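## Task

Put plate M60 into nest OUT oriented so its well A1 sits at the corner labelled A1. The two remaining plates must finish in their original nests, in either orientation. All three plates must rest flat within their nest locators without the robot holding them. Finally release and pull the grippers away.

## Robot and tools

Robot: two Doosan M1013 six-joint arms, left_arm and right_arm, each with a Robotiq 2F-140 parallel gripper and a wrist camera. Base positions in the scene frame: left_arm at (+0.027, +0.646, 0) m, right_arm at (-0.073, -0.442, 0) m. Either arm may work; the idle one can be moved aside. The arms must not collide or press on each other.

Scene frame: origin on the table top between the arms, +z up, +x out over the table, +y toward left_arm. The names left and right do not refer to image sides. Nests: OUT and a raised regrip nest RG lie between the arms; N1, N2, N3 and RD form an arc in front, clockwise when viewed from above. A fixed bar-code scanner beside RD reads a plate placed flat in RD with A1 at RD's A1 corner, once nothing hides it. A reversed plate gives no_read. Well A1 is at the labelled short end, at the corner opposite the labelled long side. Any plate may start reversed. Set a plate on RG to take a new grip.

execute_actions(actions): a list of actions run in order. Each action is an object with "rows", "steps" and/or "until". An empty list just returns state and images.
- rows: 1 to 15 rows, each used for one control step (1/30 s). Every row holds 18 numbers in [-1, 1]: left arm dx, dy, dz, rx, ry, rz, gripper position, force_limit, speed, then the same nine for the right arm. Both arms are always present in a row.
- dx..rz are an offset, not a pose: a target relative to that gripper's measured pose when the action began (for a call's first action, the last reported pose), expressed in the gripper's own axes. Every row is relative to that same start, not cumulative. Scale: 1.0 = 0.6 m for dx, dy, dz and 180 degrees for the rotation vector rx, ry, rz. Gripper axes: fingers point along +z, close along y.
- Gripper position is absolute: +1 fully open (140 mm), about -0.8 pads touch, -1 closes until blocked. force_limit -1/0/+1 is roughly 14/60/107 N; speed -1/0/+1 is roughly 30/140/250 mm/s. A 0 is a real command, so to keep a gripper unchanged resend its previous three values.
- steps: 1 to 450, at least the number of rows, default 15. After the final row each arm keeps heading to the last target and each gripper keeps its last command; give long moves enough steps, and resend unfinished remainder in the next action rather than relying on drift.
- until: stops the action at the first step where all conditions hold, without halting motion. Only the scanner device can be named, with fields code (e.g. "m60", "e01", "no_read") and reads. Numbers need a comparison pair such as [">=", 1]; "=", "!=", "<", "<=", ">" are allowed. Any bad value or name makes the whole call be rejected.

Motion limits: per control step the commanded pose is clipped to 70 mm and 16 degrees from the measured pose; position wins over orientation if both cannot be met. Nothing plans paths or speeds, so ramp offsets gradually (adding about 0.01 per row gives 0.18 m/s) to avoid shaking a held plate.

zoom_image(camera, region): enlarges part of the latest image of cam_head_left, cam_head_right, cam_left_wrist or cam_right_wrist. region is [x0, y0, x1, y1] in pixels, top-left origin, at most 504 by 504. read_manual(section) returns only licence texts. finished_scene(scene) ends the current scene given its number, irreversibly; the goal must already hold stably.

Results: per arm, end_effector_position (m) and end_effector_quat_wxyz in the scene frame, plus velocities; the point is between closed pads (fingertips reach about 33 mm past it when closed, 9 mm when open, and move about 24 mm further out while closing, so leave clearance above surfaces). Reported positions can be off, more at long reach. "Hand target" is the pose the controller now pursues. "pose unreachable" means the clearance check altered or blocked that arm's command; that arm drops its target. If an arm is forced far from its target, both arms drop targets. object_status: 0 moving, 1 blocked while opening, 2 blocked while closing (a grip), 3 reached position or pads met. position_measured runs 3 (open) to 230 (pads touch), nonlinear. To squeeze harder while at status 2, raise force_limit and toggle position between -1 and -0.98. Also shown: joint positions and torques, flange force (includes held weight; may read no reading), scanner code and reads, camera images, and MOTOR HOT or fault lines.

Avoid: dropping or knocking anything off the table; hard contact. Reaching a joint load limit (waist/shoulder 323, elbow 152, wrist joints 42.7 N m, held weight included) or 144 N of external force halts that arm for 10 s and skips the rest of the call. Long holding of loads heats motors and can brake an arm. Occasional outside tugs on held parts or pushes on loose ones may occur, so grip firmly and check placement visually.

Each tool is called after "Emit:" by a JSON object that holds its "api" and its "payload".

## Session

Emit:
{"api": "execute_actions", "payload": {"actions": []}}

Scene clock: 0.00 s.
left_arm: end_effector_position=(+0.3799, +0.7773, +0.3627) position_measured=3 object_status=3 end_effector_quat_wxyz=(+0.278, +0.677, +0.665, +0.151) end_effector_velocity=(-0.000, -0.000, +0.000) end_effector_angular_velocity=(-0.000, +0.000, -0.002) | right_arm: end_effector_position=(+0.4199, -0.2828, +0.3118) position_measured=3 object_status=3 end_effector_quat_wxyz=(-0.036, +0.727, -0.564, -0.391) end_effector_velocity=(+0.000, -0.000, +0.000) end_effector_angular_velocity=(+0.000, +0.000, +0.000)
Joint positions: left_arm=[ 0.553 -0.522  2.203 -0.594  1.16   0.903] | right_arm=[0.083 0.244 1.717 0.497 1.824 2.795]
Joint velocities: left_arm=[-0.001  0.    -0.     0.     0.001  0.   ] | right_arm=[ 0.     0.    -0.001 -0.     0.001  0.   ]
Joint torques (N m, as the joint torque sensors report them, + toward a larger angle): no reading
Flange force (N, the push that the arm receives, along the gripper's own x y z axes): no reading
Hand target (left_arm): +0.380, +0.777, +0.363; +0.278, +0.677, +0.665, +0.151
Hand target (right_arm): +0.420, -0.283, +0.312; -0.036, +0.727, -0.564, -0.391
scanner: code=no_read reads=0

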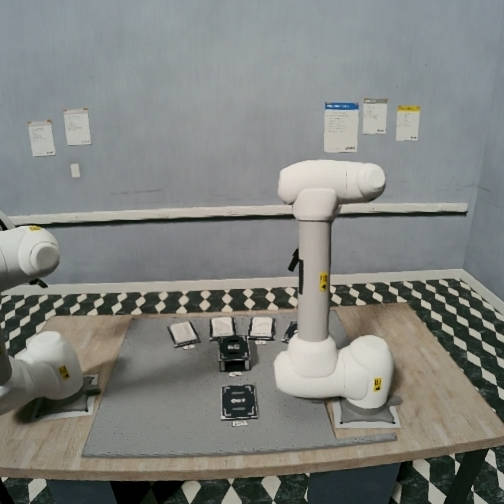

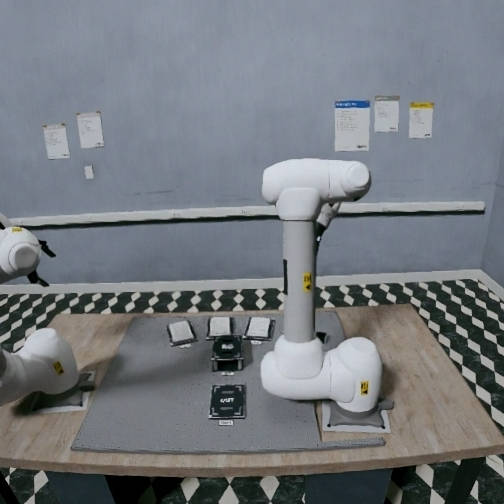

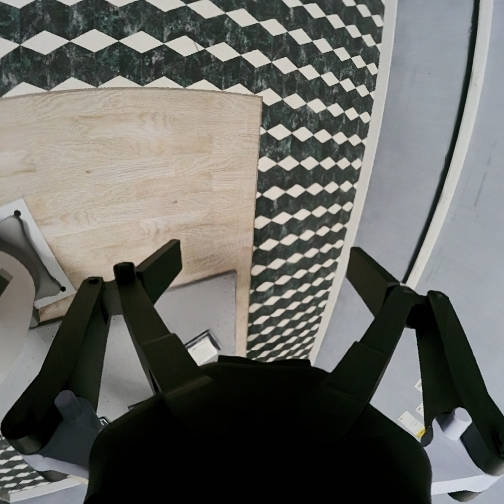

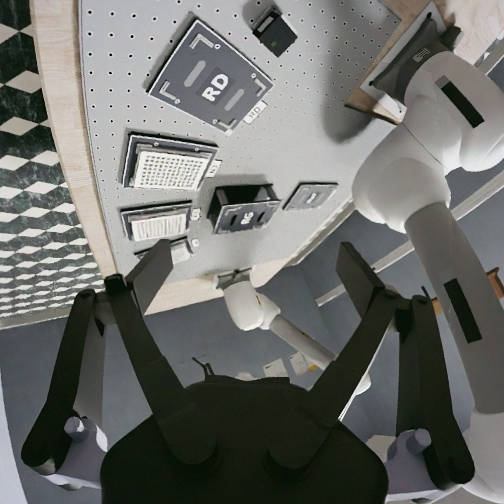

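Emit:
{"api": "zoom_image", "payload": {"camera": "cam_head_left", "region": [150, 300, 310, 440]}}

Emit:
{"api": "zoom_image", "payload": {"camera": "cam_right_wrist", "region": [100, 0, 350, 280]}}

Region (150, 300, 310, 440) of cam_head_left's 504x504 image, scaled by 3.150, with more detail than that image has; it fills the top 441 rows of this view, and the rest is white.

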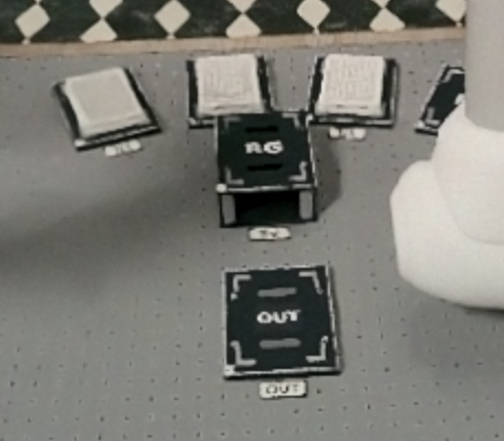

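Region (100, 0, 350, 280) of cam_right_wrist's 504x504 image, scaled by 1.800, with more detail than that image has; it fills the left 450 columns of this view, and the rest is white.

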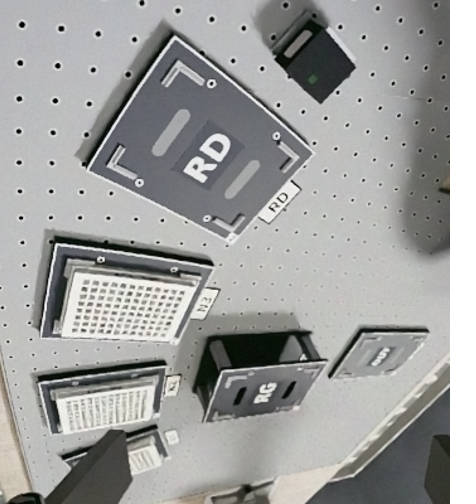

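Emit:
{"api": "zoom_image", "payload": {"camera": "cam_right_wrist", "region": [110, 120, 230, 270]}}

Emit:
{"api": "zoom_image", "payload": {"camera": "cam_head_right", "region": [160, 310, 280, 380]}}

Region (110, 120, 230, 270) of cam_right_wrist's 504x504 image, scaled by 3.360, with more detail than that image has; it fills the left 403 columns of this view, and the rest is white.

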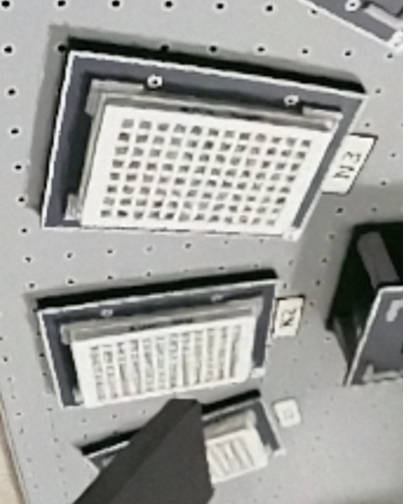

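Region (160, 310, 280, 380) of cam_head_right's 504x504 image, scaled by 4.200, with more detail than that image has; it fills the top 294 rows of this view, and the rest is white.

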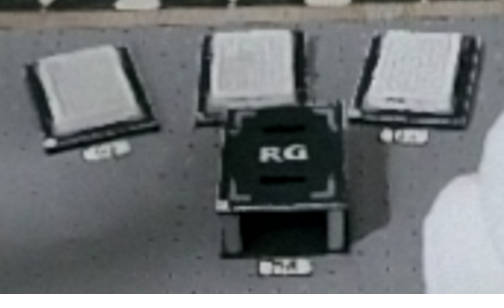

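Emit:
{"api": "execute_actions", "payload": {"actions": [{"rows":[[0,0,0,0,0,0,1,0,0,-0.227,-0.310,0.537,0.179,-0.127,-0.017,1,0,0]],"steps":45}]}}

Scene clock: 3.90 s.
left_arm: end_effector_position=(+0.3799, +0.7773, +0.3627) position_measured=3 object_status=3 end_effector_quat_wxyz=(+0.278, +0.677, +0.665, +0.151) end_effector_velocity=(+0.000, +0.000, +0.000) end_effector_angular_velocity=(+0.001, -0.001, +0.000) | right_arm: end_effector_position=(+0.4005, +0.0510, +0.0994) position_measured=3 object_status=3 end_effector_quat_wxyz=(-0.356, +0.612, -0.612, -0.354) end_effector_velocity=(+0.000, -0.000, -0.000) end_effector_angular_velocity=(-0.000, +0.001, -0.001)
Joint positions: left_arm=[ 0.553 -0.522  2.203 -0.594  1.16   0.903] | right_arm=[0.483 0.348 2.223 1.544 0.956 2.24 ]
Joint velocities: left_arm=[-0.    -0.    -0.     0.001 -0.001  0.   ] | right_arm=[-0.     0.    -0.     0.    -0.     0.001]
Joint torques (N m, as the joint torque sensors report them, + toward a larger angle): left_arm=[ -2.41   7.54 -41.11   2.05  -0.45   0.06] | right_arm=[ -4.31 -62.06 -24.65   1.07   1.95  -0.06]
Flange force (N, the push that the arm receives, along the gripper's own x y z axes): left_arm=[9.9 -1.2 -4.1] | right_arm=[-5.8 -0.7 7.9]
Hand target (left_arm): +0.380, +0.777, +0.363; +0.278, +0.677, +0.665, +0.151
Hand target (right_arm): +0.401, +0.051, +0.099; -0.356, +0.612, -0.612, -0.354
Off the commanded pose (left_arm): 0.000 m, 0 deg.
Off the commanded pose (right_arm): 0.001 m, 0 deg.
scanner: code=no_read reads=0
camera_calibration (this result's frames):
cam_left_wrist: T_world_to_cam=[[0.845119, 0.0558563, 0.531653, -0.546153], [-0.22563, -0.864331, 0.44947, 0.602598], [0.48463, -0.499813, -0.717859, 0.642596], [0, 0, 0, 1]] pos_world=[0.286107, 0.872528, 0.480807]
cam_right_wrist: T_world_to_cam=[[-0.998303, 0.0257883, -0.0522175, 0.408922], [-0.0498797, 0.0842129, 0.995199, -0.0741076], [0.0300619, 0.996114, -0.0827837, 0.12959], [0, 0, 0, 1]] pos_world=[0.400636, -0.133391, 0.105833]

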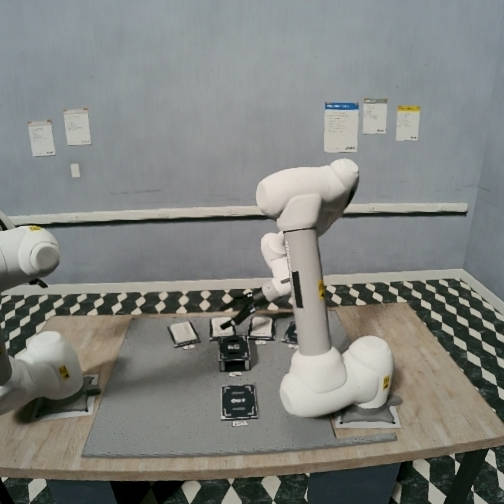

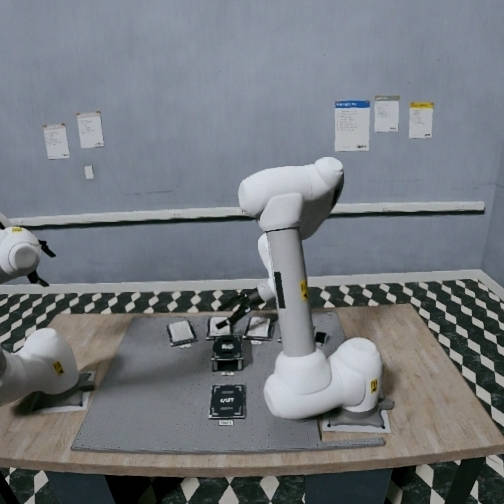

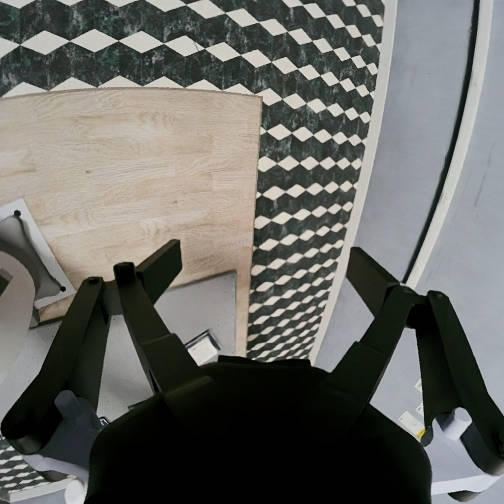

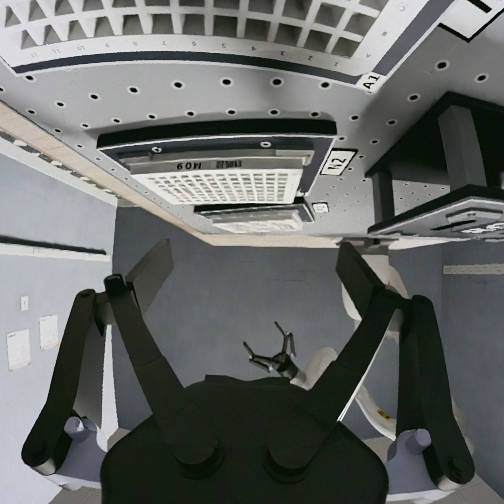

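Emit:
{"api": "zoom_image", "payload": {"camera": "cam_right_wrist", "region": [140, 130, 340, 250]}}

Region (140, 130, 340, 250) of cam_right_wrist's 504x504 image, scaled by 2.520, with more detail than that image has; it fills the top 302 rows of this view, and the rest is white.

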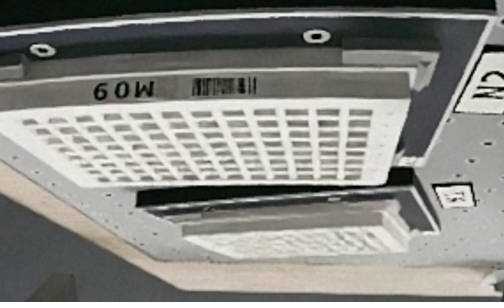

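Emit:
{"api": "execute_actions", "payload": {"actions": [{"rows":[[0,0,0,0,0,0,1,0,0,0.15,0.02,-0.26,0,0,0,1,0,0]],"steps":25}]}}

Emit:
{"api": "zoom_image", "payload": {"camera": "cam_right_wrist", "region": [80, 80, 380, 250]}}

Scene clock: 5.17 s.
left_arm: end_effector_position=(+0.3799, +0.7773, +0.3627) position_measured=3 object_status=3 end_effector_quat_wxyz=(+0.278, +0.677, +0.665, +0.151) end_effector_velocity=(+0.000, +0.000, +0.000) end_effector_angular_velocity=(+0.001, -0.001, +0.001) | right_arm: end_effector_position=(+0.3884, -0.1290, +0.0992) position_measured=3 object_status=3 end_effector_quat_wxyz=(-0.356, +0.612, -0.612, -0.353) end_effector_velocity=(+0.000, -0.000, +0.000) end_effector_angular_velocity=(+0.001, +0.000, -0.000)
Joint positions: left_arm=[ 0.553 -0.522  2.203 -0.594  1.16   0.903] | right_arm=[0.12  0.289 2.322 1.274 1.136 2.159]
Joint velocities: left_arm=[ 0.     0.    -0.001  0.    -0.    -0.   ] | right_arm=[-0.001 -0.     0.    -0.     0.001  0.   ]
Joint torques (N m, as the joint torque sensors report them, + toward a larger angle): left_arm=[ -3.1    8.15 -41.14   2.08  -0.37   0.15] | right_arm=[ -2.13 -49.95 -22.72   1.88   1.58   0.05]
Flange force (N, the push that the arm receives, along the gripper's own x y z axes): left_arm=[10.8 -3.4 -6.2] | right_arm=[-9.5 1.4 -0.7]
Hand target (left_arm): +0.380, +0.777, +0.363; +0.278, +0.677, +0.665, +0.151
Hand target (right_arm): +0.388, -0.129, +0.099; -0.356, +0.612, -0.612, -0.353
Off the commanded pose (left_arm): 0.000 m, 0 deg.
Off the commanded pose (right_arm): 0.000 m, 0 deg.
scanner: code=no_read reads=0
camera_calibration (this result's frames):
cam_left_wrist: T_world_to_cam=[[0.845118, 0.0558563, 0.531653, -0.546154], [-0.22563, -0.864331, 0.44947, 0.602599], [0.48463, -0.499813, -0.717859, 0.642596], [0, 0, 0, 1]] pos_world=[0.286107, 0.872528, 0.480807]
cam_right_wrist: T_world_to_cam=[[-0.998285, 0.0258307, -0.0525336, 0.401454], [-0.0501885, 0.0843074, 0.995175, -0.0591667], [0.0301351, 0.996105, -0.0828664, 0.309229], [0, 0, 0, 1]] pos_world=[0.388477, -0.313406, 0.105596]

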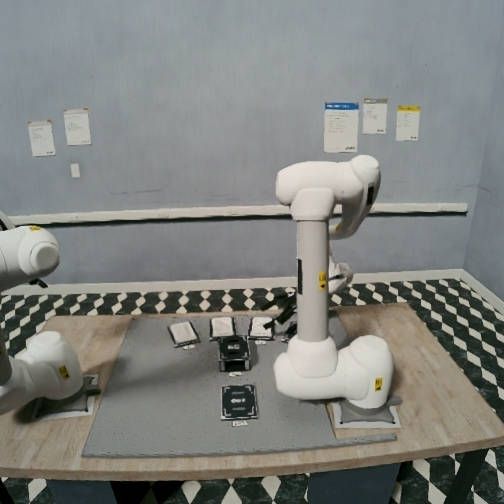

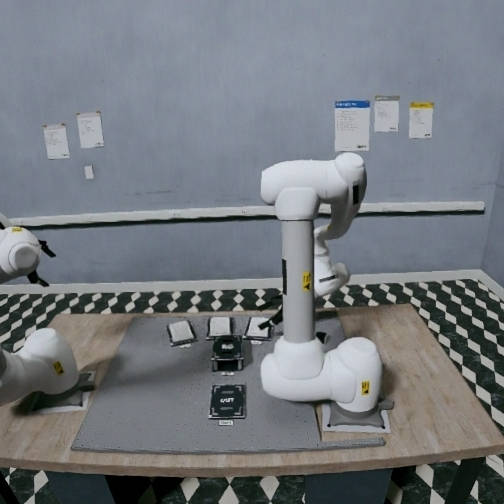

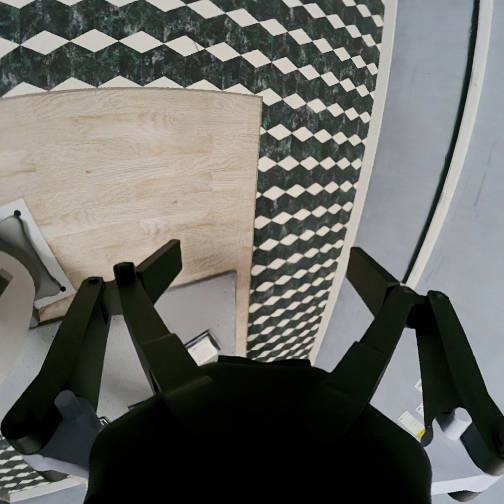

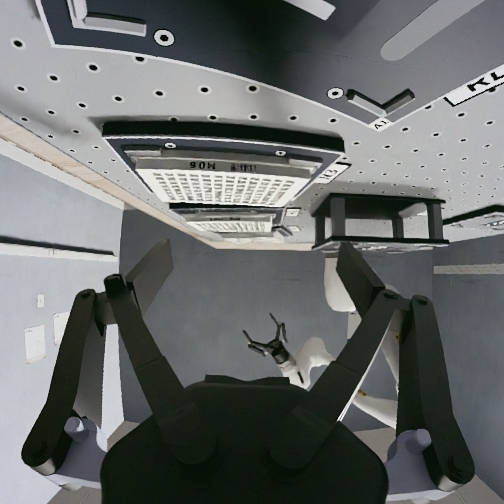

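Region (80, 80, 380, 250) of cam_right_wrist's 504x504 image, scaled by 1.680, with more detail than that image has; it fills the top 286 rows of this view, and the rest is white.

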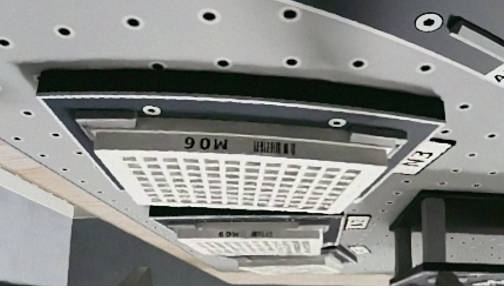

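Emit:
{"api": "execute_actions", "payload": {"actions": [{"rows":[[0,0,0,0,0,0,1,0,0,-0.370,0.013,0.438,0.203,0.289,0.351,1,0,0]],"steps":45}]}}

Scene clock: 7.80 s.
left_arm: end_effector_position=(+0.3799, +0.7773, +0.3627) position_measured=3 object_status=3 end_effector_quat_wxyz=(+0.278, +0.677, +0.665, +0.151) end_effector_velocity=(+0.000, +0.000, +0.000) end_effector_angular_velocity=(-0.000, -0.000, +0.001) | right_arm: end_effector_position=(+0.3815, +0.2052, +0.1578) position_measured=3 object_status=3 end_effector_quat_wxyz=(+0.200, -0.235, +0.910, +0.277) end_effector_velocity=(+0.011, -0.016, -0.002) end_effector_angular_velocity=(-0.318, +0.509, -0.030)
Joint positions: left_arm=[ 0.553 -0.522  2.203 -0.594  1.16   0.903] | right_arm=[0.955 0.233 1.998 0.783 0.347 4.352]
Joint velocities: left_arm=[ 0.  0. -0. -0. -0. -0.] | right_arm=[-0.089  0.084 -0.339 -1.271  0.691  1.441]
Joint torques (N m, as the joint torque sensors report them, + toward a larger angle): left_arm=[ -2.93   8.14 -41.53   2.02  -0.52   0.13] | right_arm=[ -3.01 -54.76 -35.07   2.84  -0.34   0.23]
Flange force (N, the push that the arm receives, along the gripper's own x y z axes): left_arm=[10.1 -3.5 -5.4] | right_arm=[1.2 7.0 -3.7]
Hand target (left_arm): +0.380, +0.777, +0.363; +0.278, +0.677, +0.665, +0.151
Hand target (right_arm): +0.384, +0.201, +0.157; +0.165, -0.228, +0.924, +0.258
Off the commanded pose (left_arm): 0.000 m, 0 deg.
Off the commanded pose (right_arm): 0.005 m, 41 deg; orientation clipped at the last step of the last action.
scanner: code=no_read reads=0
camera_calibration (this result's frames):
cam_left_wrist: T_world_to_cam=[[0.845118, 0.0558564, 0.531653, -0.546154], [-0.22563, -0.864331, 0.44947, 0.602598], [0.48463, -0.499813, -0.717859, 0.642596], [0, 0, 0, 1]] pos_world=[0.286107, 0.872528, 0.480807]
cam_right_wrist: T_world_to_cam=[[-0.551969, 0.752945, 0.358336, 0.00469735], [0.608856, 0.0702932, 0.79016, -0.362246], [0.569759, 0.654319, -0.497235, -0.0889962], [0, 0, 0, 1]] pos_world=[0.273855, 0.0801585, 0.240297]

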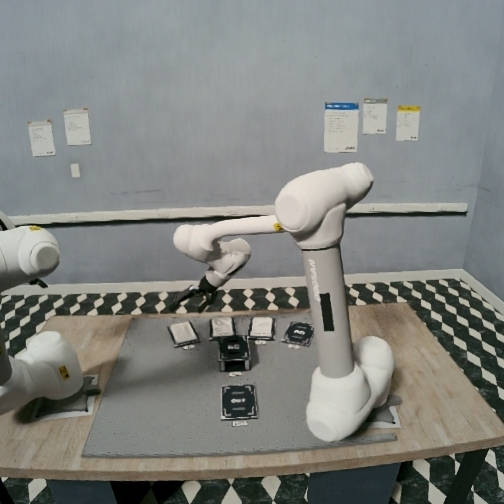

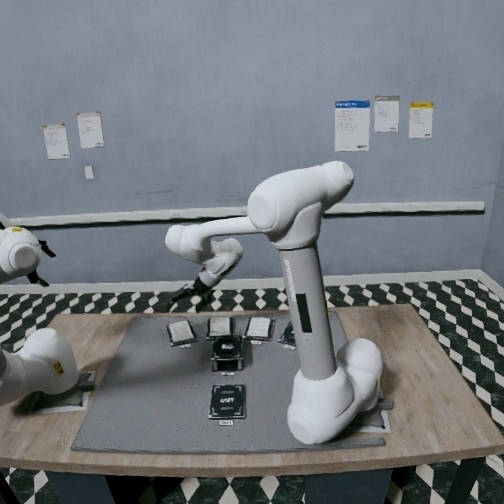

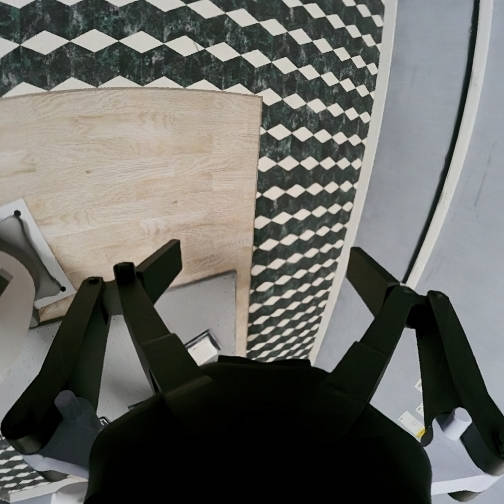

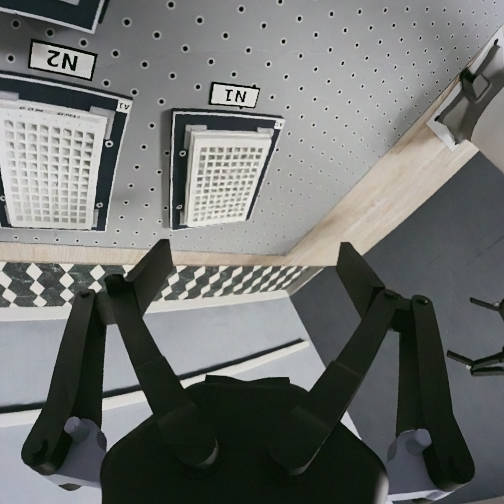

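Emit:
{"api": "execute_actions", "payload": {"actions": [{"rows":[[0,0,0,0,0,0,1,0,0,0,0,0,0.1547,0.1594,0.0475,1,0,0]],"steps":40}]}}

Scene clock: 9.57 s.
left_arm: end_effector_position=(+0.3799, +0.7773, +0.3627) position_measured=3 object_status=3 end_effector_quat_wxyz=(+0.278, +0.677, +0.665, +0.151) end_effector_velocity=(-0.001, +0.000, -0.000) end_effector_angular_velocity=(-0.001, +0.001, +0.000) | right_arm: end_effector_position=(+0.3814, +0.2049, +0.1579) position_measured=3 object_status=3 end_effector_quat_wxyz=(+0.000, -0.173, +0.985, -0.001) end_effector_velocity=(+0.001, +0.000, +0.001) end_effector_angular_velocity=(+0.001, -0.001, -0.001)
Joint positions: left_arm=[ 0.553 -0.522  2.203 -0.594  1.16   0.903] | right_arm=[ 1.058  0.46   1.511 -0.002  1.172  5.28 ]
Joint velocities: left_arm=[ 0.002 -0.     0.    -0.     0.001  0.   ] | right_arm=[-0.    -0.    -0.002  0.     0.001  0.001]
Joint torques (N m, as the joint torque sensors report them, + toward a larger angle): left_arm=[ -2.53   8.49 -41.29   1.98  -0.46   0.01] | right_arm=[ -1.96 -81.75 -35.91   3.58  -0.35   0.  ]
Flange force (N, the push that the arm receives, along the gripper's own x y z axes): left_arm=[8.9 -3.2 -5.3] | right_arm=[-0.4 3.4 -4.7]
Hand target (left_arm): +0.380, +0.777, +0.363; +0.278, +0.677, +0.665, +0.151
Hand target (right_arm): +0.381, +0.205, +0.158; +0.000, -0.173, +0.985, -0.001
Off the commanded pose (left_arm): 0.000 m, 0 deg.
Off the commanded pose (right_arm): 0.000 m, 0 deg.
scanner: code=no_read reads=0
camera_calibration (this result's frames):
cam_left_wrist: T_world_to_cam=[[0.845119, 0.0558564, 0.531653, -0.546153], [-0.22563, -0.864331, 0.449471, 0.602598], [0.48463, -0.499813, -0.717859, 0.642596], [0, 0, 0, 1]] pos_world=[0.286107, 0.872528, 0.480807]
cam_right_wrist: T_world_to_cam=[[-0.370526, 0.927597, -0.0476882, -0.0360564], [0.834418, 0.35498, 0.421587, -0.448426], [0.407991, 0.116417, -0.905533, 0.147703], [0, 0, 0, 1]] pos_world=[0.300553, 0.175433, 0.321081]

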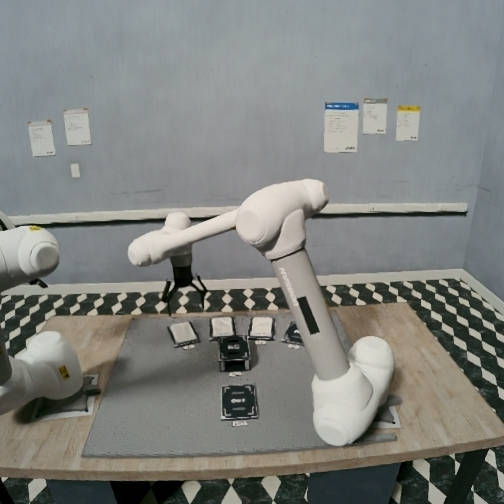

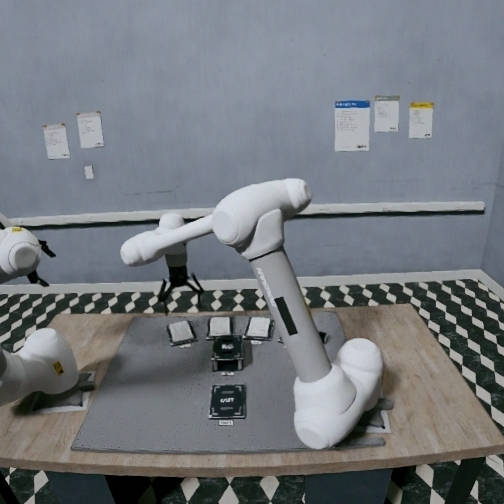

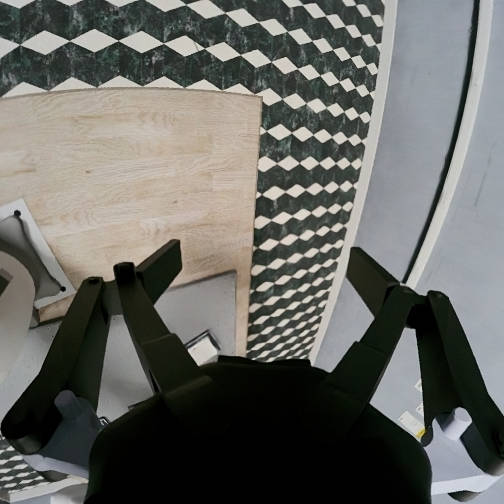

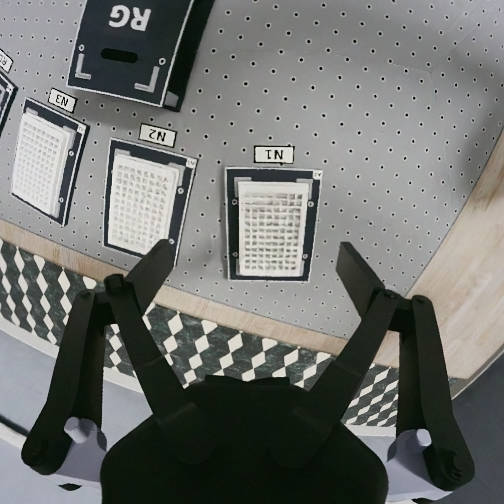

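Emit:
{"api": "zoom_image", "payload": {"camera": "cam_right_wrist", "region": [200, 150, 340, 290]}}

Region (200, 150, 340, 290) of cam_right_wrist's 504x504 image, scaled by 3.600, with more detail than that image has.

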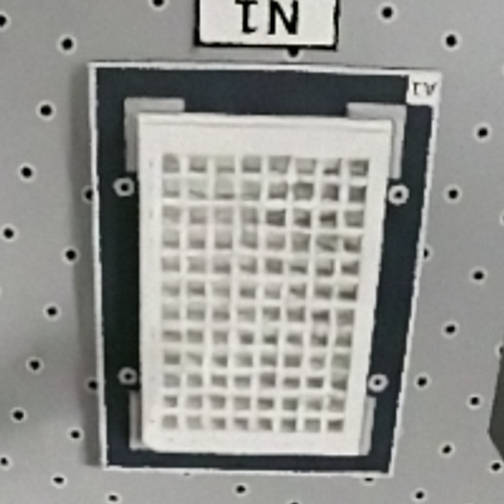

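Emit:
{"api": "execute_actions", "payload": {"actions": [{"rows":[[0,0,0,0,0,0,1,0,0,-0.040,0.0275,0.135,0,0,-0.009,0.55,0,0]],"steps":22}]}}

Emit:
{"api": "zoom_image", "payload": {"camera": "cam_right_wrist", "region": [150, 130, 360, 340]}}

Scene clock: 11.67 s.
left_arm: end_effector_position=(+0.3799, +0.7773, +0.3627) position_measured=3 object_status=3 end_effector_quat_wxyz=(+0.278, +0.677, +0.665, +0.151) end_effector_velocity=(-0.000, +0.000, -0.000) end_effector_angular_velocity=(-0.000, +0.001, -0.001) | right_arm: end_effector_position=(+0.3985, +0.2285, +0.0769) position_measured=59 object_status=3 end_effector_quat_wxyz=(+0.000, -0.187, +0.982, -0.001) end_effector_velocity=(-0.001, -0.001, -0.001) end_effector_angular_velocity=(-0.001, +0.001, -0.000)
Joint positions: left_arm=[ 0.553 -0.522  2.203 -0.594  1.16   0.903] | right_arm=[ 1.059  0.559  1.513 -0.002  1.071  5.254]
Joint velocities: left_arm=[ 0.     0.    -0.     0.001  0.001  0.   ] | right_arm=[-0.     0.     0.002  0.     0.     0.   ]
Joint torques (N m, as the joint torque sensors report them, + toward a larger angle): left_arm=[ -2.26   7.64 -40.97   2.08  -0.38   0.27] | right_arm=[ -2.3  -85.25 -33.79   3.7    0.37  -0.01]
Flange force (N, the push that the arm receives, along the gripper's own x y z axes): left_arm=[8.7 -0.2 -3.4] | right_arm=[3.8 0.8 -6.1]
Hand target (left_arm): +0.380, +0.777, +0.363; +0.278, +0.677, +0.665, +0.151
Hand target (right_arm): +0.399, +0.229, +0.077; +0.000, -0.187, +0.982, -0.001
Off the commanded pose (left_arm): 0.000 m, 0 deg.
Off the commanded pose (right_arm): 0.000 m, 0 deg.
scanner: code=no_read reads=0
camera_calibration (this result's frames):
cam_left_wrist: T_world_to_cam=[[0.845119, 0.0558564, 0.531653, -0.546153], [-0.22563, -0.864331, 0.449471, 0.602598], [0.48463, -0.499813, -0.717859, 0.642596], [0, 0, 0, 1]] pos_world=[0.286107, 0.872528, 0.480807]
cam_right_wrist: T_world_to_cam=[[-0.396509, 0.916789, -0.0477309, -0.042664], [0.82409, 0.378365, 0.421562, -0.43815], [0.404543, 0.127819, -0.905542, 0.0634211], [0, 0, 0, 1]] pos_world=[0.318502, 0.196788, 0.240102]

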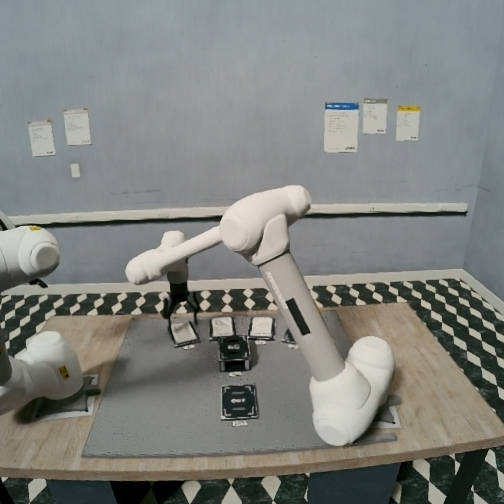

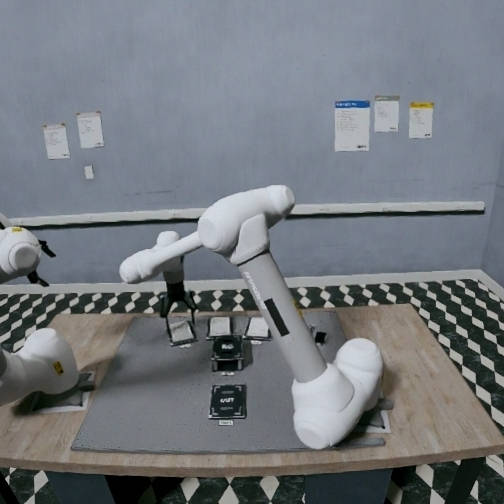

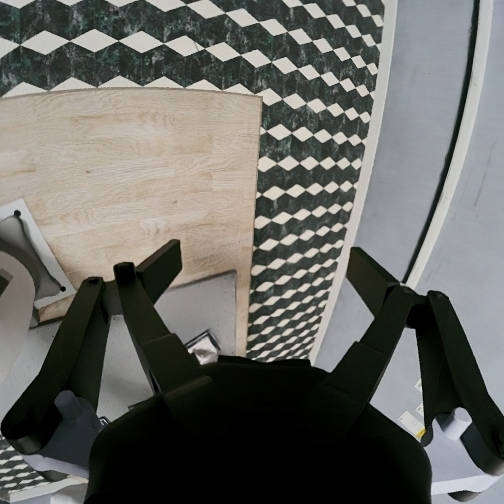

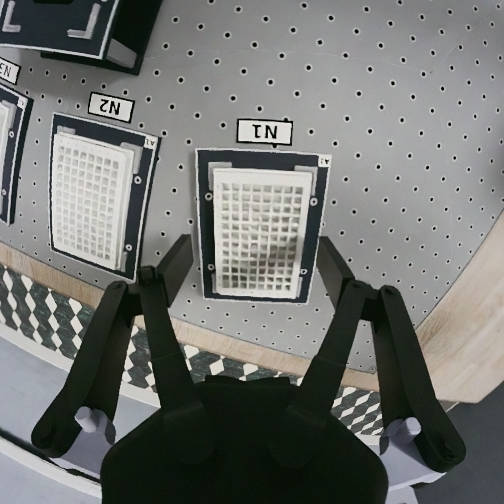

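Region (150, 130, 360, 340) of cam_right_wrist's 504x504 image, scaled by 2.400, with more detail than that image has.

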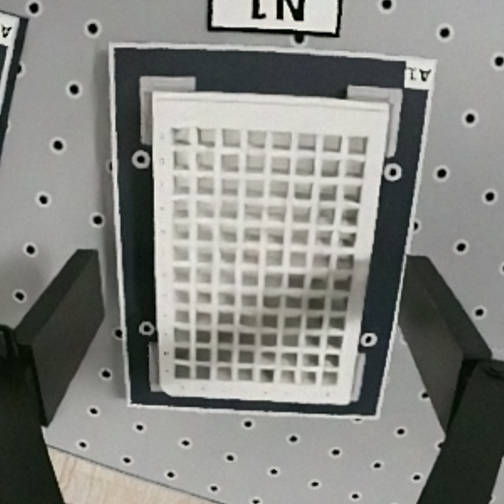

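Emit:
{"api": "zoom_image", "payload": {"camera": "cam_right_wrist", "region": [170, 210, 340, 290]}}

Region (170, 210, 340, 290) of cam_right_wrist's 504x504 image, scaled by 2.965, with more detail than that image has; it fills the top 237 rows of this view, and the rest is white.

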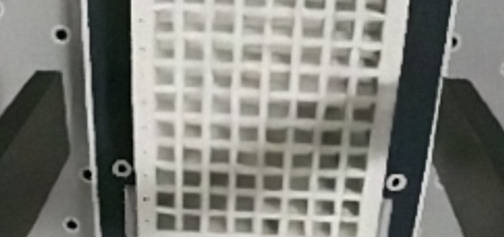

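Emit:
{"api": "execute_actions", "payload": {"actions": [{"rows":[[0,0,0,0,0,0,1,0,0,0,0.006,0.035,0,0,0.007,0.42,0,0]],"steps":14}]}}

Emit:
{"api": "zoom_image", "payload": {"camera": "cam_right_wrist", "region": [160, 140, 350, 330]}}

Emit:
{"api": "zoom_image", "payload": {"camera": "cam_head_left", "region": [150, 290, 220, 360]}}

Scene clock: 14.57 s.
left_arm: end_effector_position=(+0.3799, +0.7773, +0.3627) position_measured=3 object_status=3 end_effector_quat_wxyz=(+0.278, +0.677, +0.665, +0.151) end_effector_velocity=(-0.000, -0.000, -0.000) end_effector_angular_velocity=(+0.001, +0.000, -0.002) | right_arm: end_effector_position=(+0.3972, +0.2318, +0.0559) position_measured=76 object_status=3 end_effector_quat_wxyz=(+0.000, -0.176, +0.984, -0.001) end_effector_velocity=(-0.001, -0.001, -0.001) end_effector_angular_velocity=(-0.002, +0.001, +0.001)
Joint positions: left_arm=[ 0.553 -0.522  2.203 -0.594  1.16   0.903] | right_arm=[ 1.062  0.579  1.523 -0.002  1.041  5.279]
Joint velocities: left_arm=[-0.    -0.    -0.     0.001  0.001  0.001] | right_arm=[ 0.     0.     0.002 -0.001 -0.    -0.001]
Joint torques (N m, as the joint torque sensors report them, + toward a larger angle): left_arm=[ -2.41   8.5  -41.28   2.    -0.37   0.16] | right_arm=[ -1.68 -88.4  -33.92   3.77   0.09  -0.19]
Flange force (N, the push that the arm receives, along the gripper's own x y z axes): left_arm=[7.8 -2.2 -4.3] | right_arm=[2.3 1.2 -4.4]
Hand target (left_arm): +0.380, +0.777, +0.363; +0.278, +0.677, +0.665, +0.151
Hand target (right_arm): +0.397, +0.232, +0.056; +0.000, -0.176, +0.984, -0.001
Off the commanded pose (left_arm): 0.000 m, 0 deg.
Off the commanded pose (right_arm): 0.000 m, 0 deg.
scanner: code=no_read reads=0
camera_calibration (this result's frames):
cam_left_wrist: T_world_to_cam=[[0.845119, 0.0558563, 0.531653, -0.546153], [-0.22563, -0.864331, 0.44947, 0.602598], [0.48463, -0.499813, -0.717859, 0.642596], [0, 0, 0, 1]] pos_world=[0.286107, 0.872528, 0.480807]
cam_right_wrist: T_world_to_cam=[[-0.376197, 0.925309, -0.0477313, -0.0572475], [0.832219, 0.360097, 0.421593, -0.428488], [0.407292, 0.118879, -0.905528, 0.0454793], [0, 0, 0, 1]] pos_world=[0.316536, 0.201863, 0.219098]

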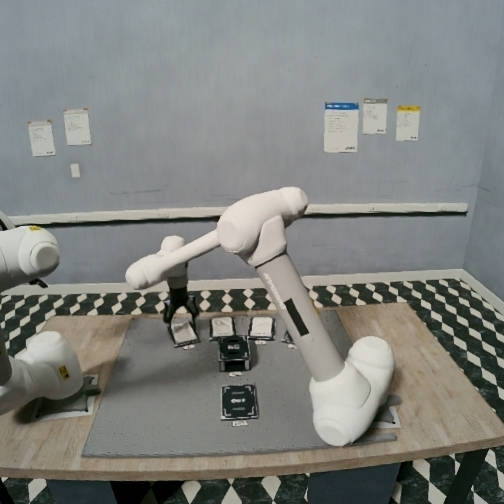

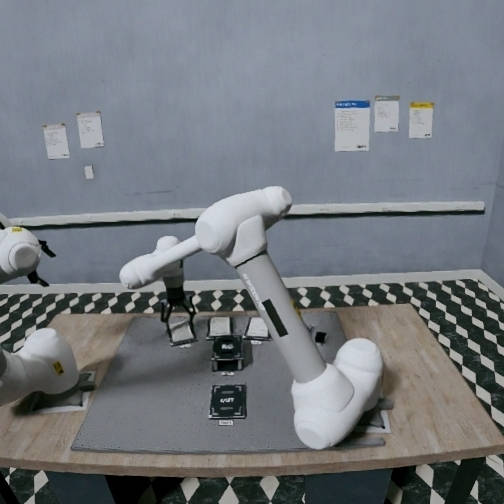

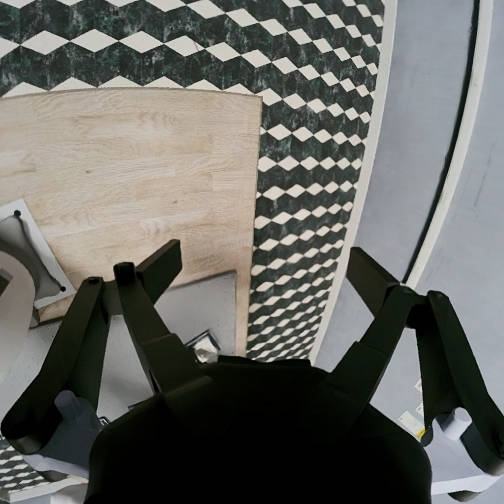

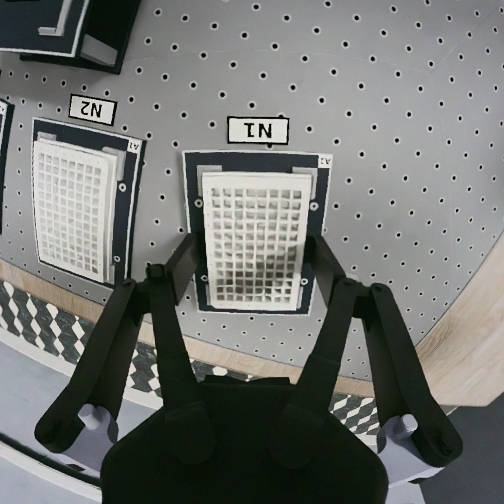

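Region (160, 140, 350, 330) of cam_right_wrist's 504x504 image, scaled by 2.653, with more detail than that image has.

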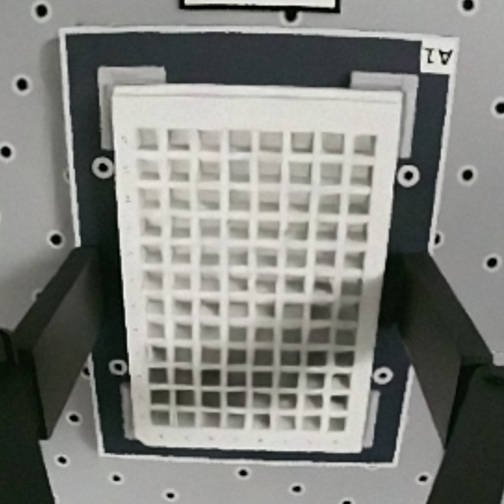

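Region (150, 290, 220, 360) of cam_head_left's 504x504 image, scaled by 7.200, with more detail than that image has.

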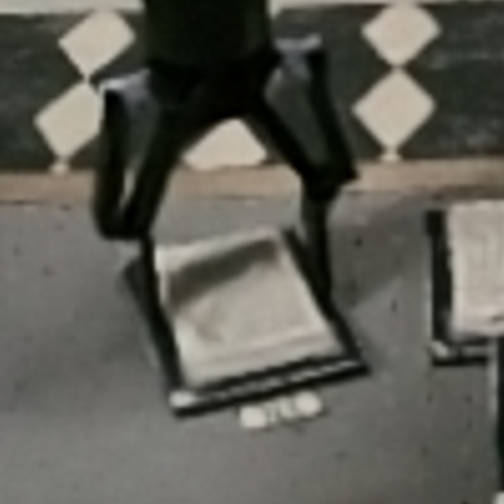

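Emit:
{"api": "execute_actions", "payload": {"actions": [{"rows":[[0,0,0,0,0,0,1,0,0,0,0.001,0,0,0,0,-1,-0.3,-0.5]],"steps":14}]}}

Emit:
{"api": "zoom_image", "payload": {"camera": "cam_right_wrist", "region": [160, 140, 350, 330]}}

Scene clock: 15.67 s.
left_arm: end_effector_position=(+0.3799, +0.7773, +0.3627) position_measured=3 object_status=3 end_effector_quat_wxyz=(+0.278, +0.677, +0.665, +0.151) end_effector_velocity=(-0.000, +0.001, +0.001) end_effector_angular_velocity=(+0.001, -0.000, +0.002) | right_arm: end_effector_position=(+0.3971, +0.2325, +0.0560) position_measured=106 object_status=2 end_effector_quat_wxyz=(+0.000, -0.176, +0.984, -0.001) end_effector_velocity=(-0.000, -0.001, -0.001) end_effector_angular_velocity=(-0.001, +0.001, -0.000)
Joint positions: left_arm=[ 0.553 -0.522  2.203 -0.594  1.16   0.903] | right_arm=[ 1.063  0.579  1.522 -0.002  1.042  5.28 ]
Joint velocities: left_arm=[ 0.002 -0.    -0.001  0.     0.001  0.   ] | right_arm=[-0.    -0.     0.001 -0.     0.     0.   ]
Joint torques (N m, as the joint torque sensors report them, + toward a larger angle): left_arm=[ -2.5    7.94 -41.29   2.09  -0.41   0.03] | right_arm=[ -0.84 -67.06 -25.22   3.72  -1.56   0.04]
Flange force (N, the push that the arm receives, along the gripper's own x y z axes): left_arm=[10.0 -2.5 -4.9] | right_arm=[7.7 -4.2 -30.2]
Hand target (left_arm): +0.380, +0.777, +0.363; +0.278, +0.677, +0.665, +0.151
Hand target (right_arm): +0.397, +0.232, +0.056; +0.000, -0.176, +0.984, -0.001
Off the commanded pose (left_arm): 0.000 m, 0 deg.
Off the commanded pose (right_arm): 0.000 m, 0 deg.
scanner: code=no_read reads=0
camera_calibration (this result's frames):
cam_left_wrist: T_world_to_cam=[[0.845118, 0.0558563, 0.531653, -0.546153], [-0.22563, -0.864331, 0.44947, 0.602598], [0.48463, -0.499813, -0.717859, 0.642596], [0, 0, 0, 1]] pos_world=[0.286107, 0.872528, 0.480807]
cam_right_wrist: T_world_to_cam=[[-0.376215, 0.925304, -0.047705, -0.0578738], [0.832168, 0.360088, 0.421703, -0.428626], [0.407381, 0.118952, -0.905478, 0.0455044], [0, 0, 0, 1]] pos_world=[0.316378, 0.202481, 0.219195]

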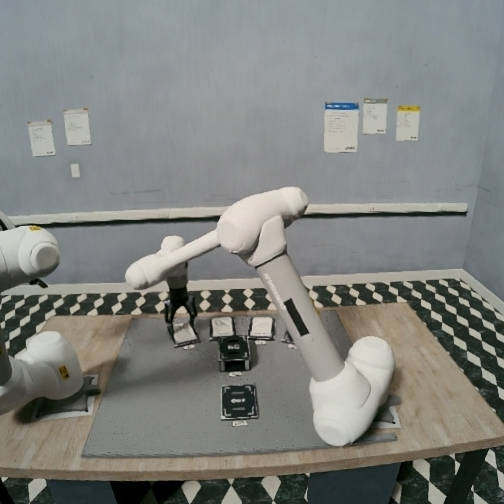

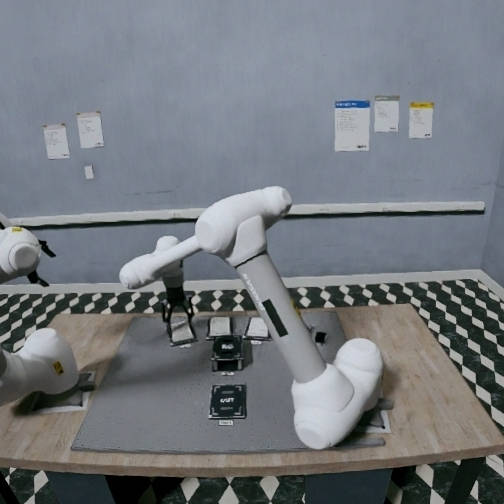

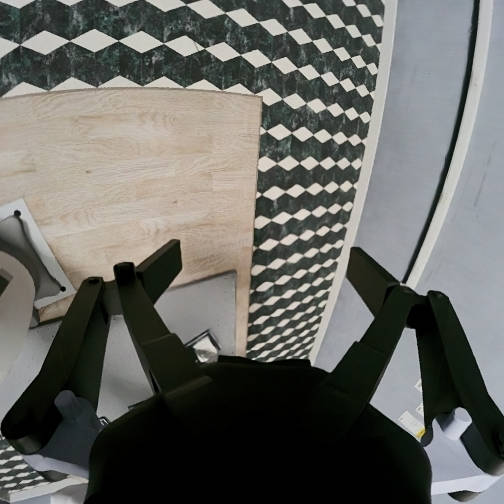

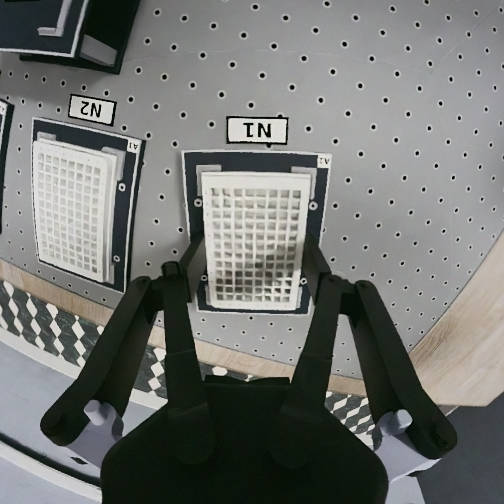

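Region (160, 140, 350, 330) of cam_right_wrist's 504x504 image, scaled by 2.653, with more detail than that image has.

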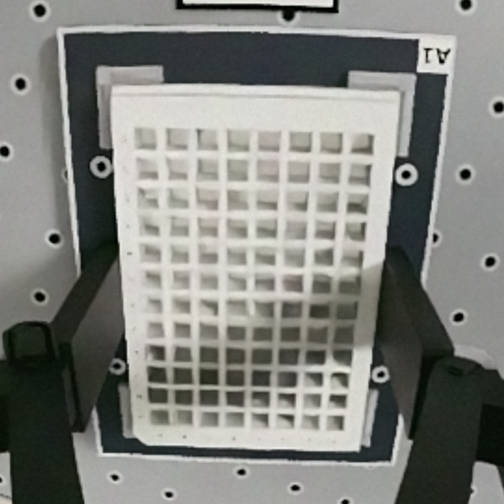

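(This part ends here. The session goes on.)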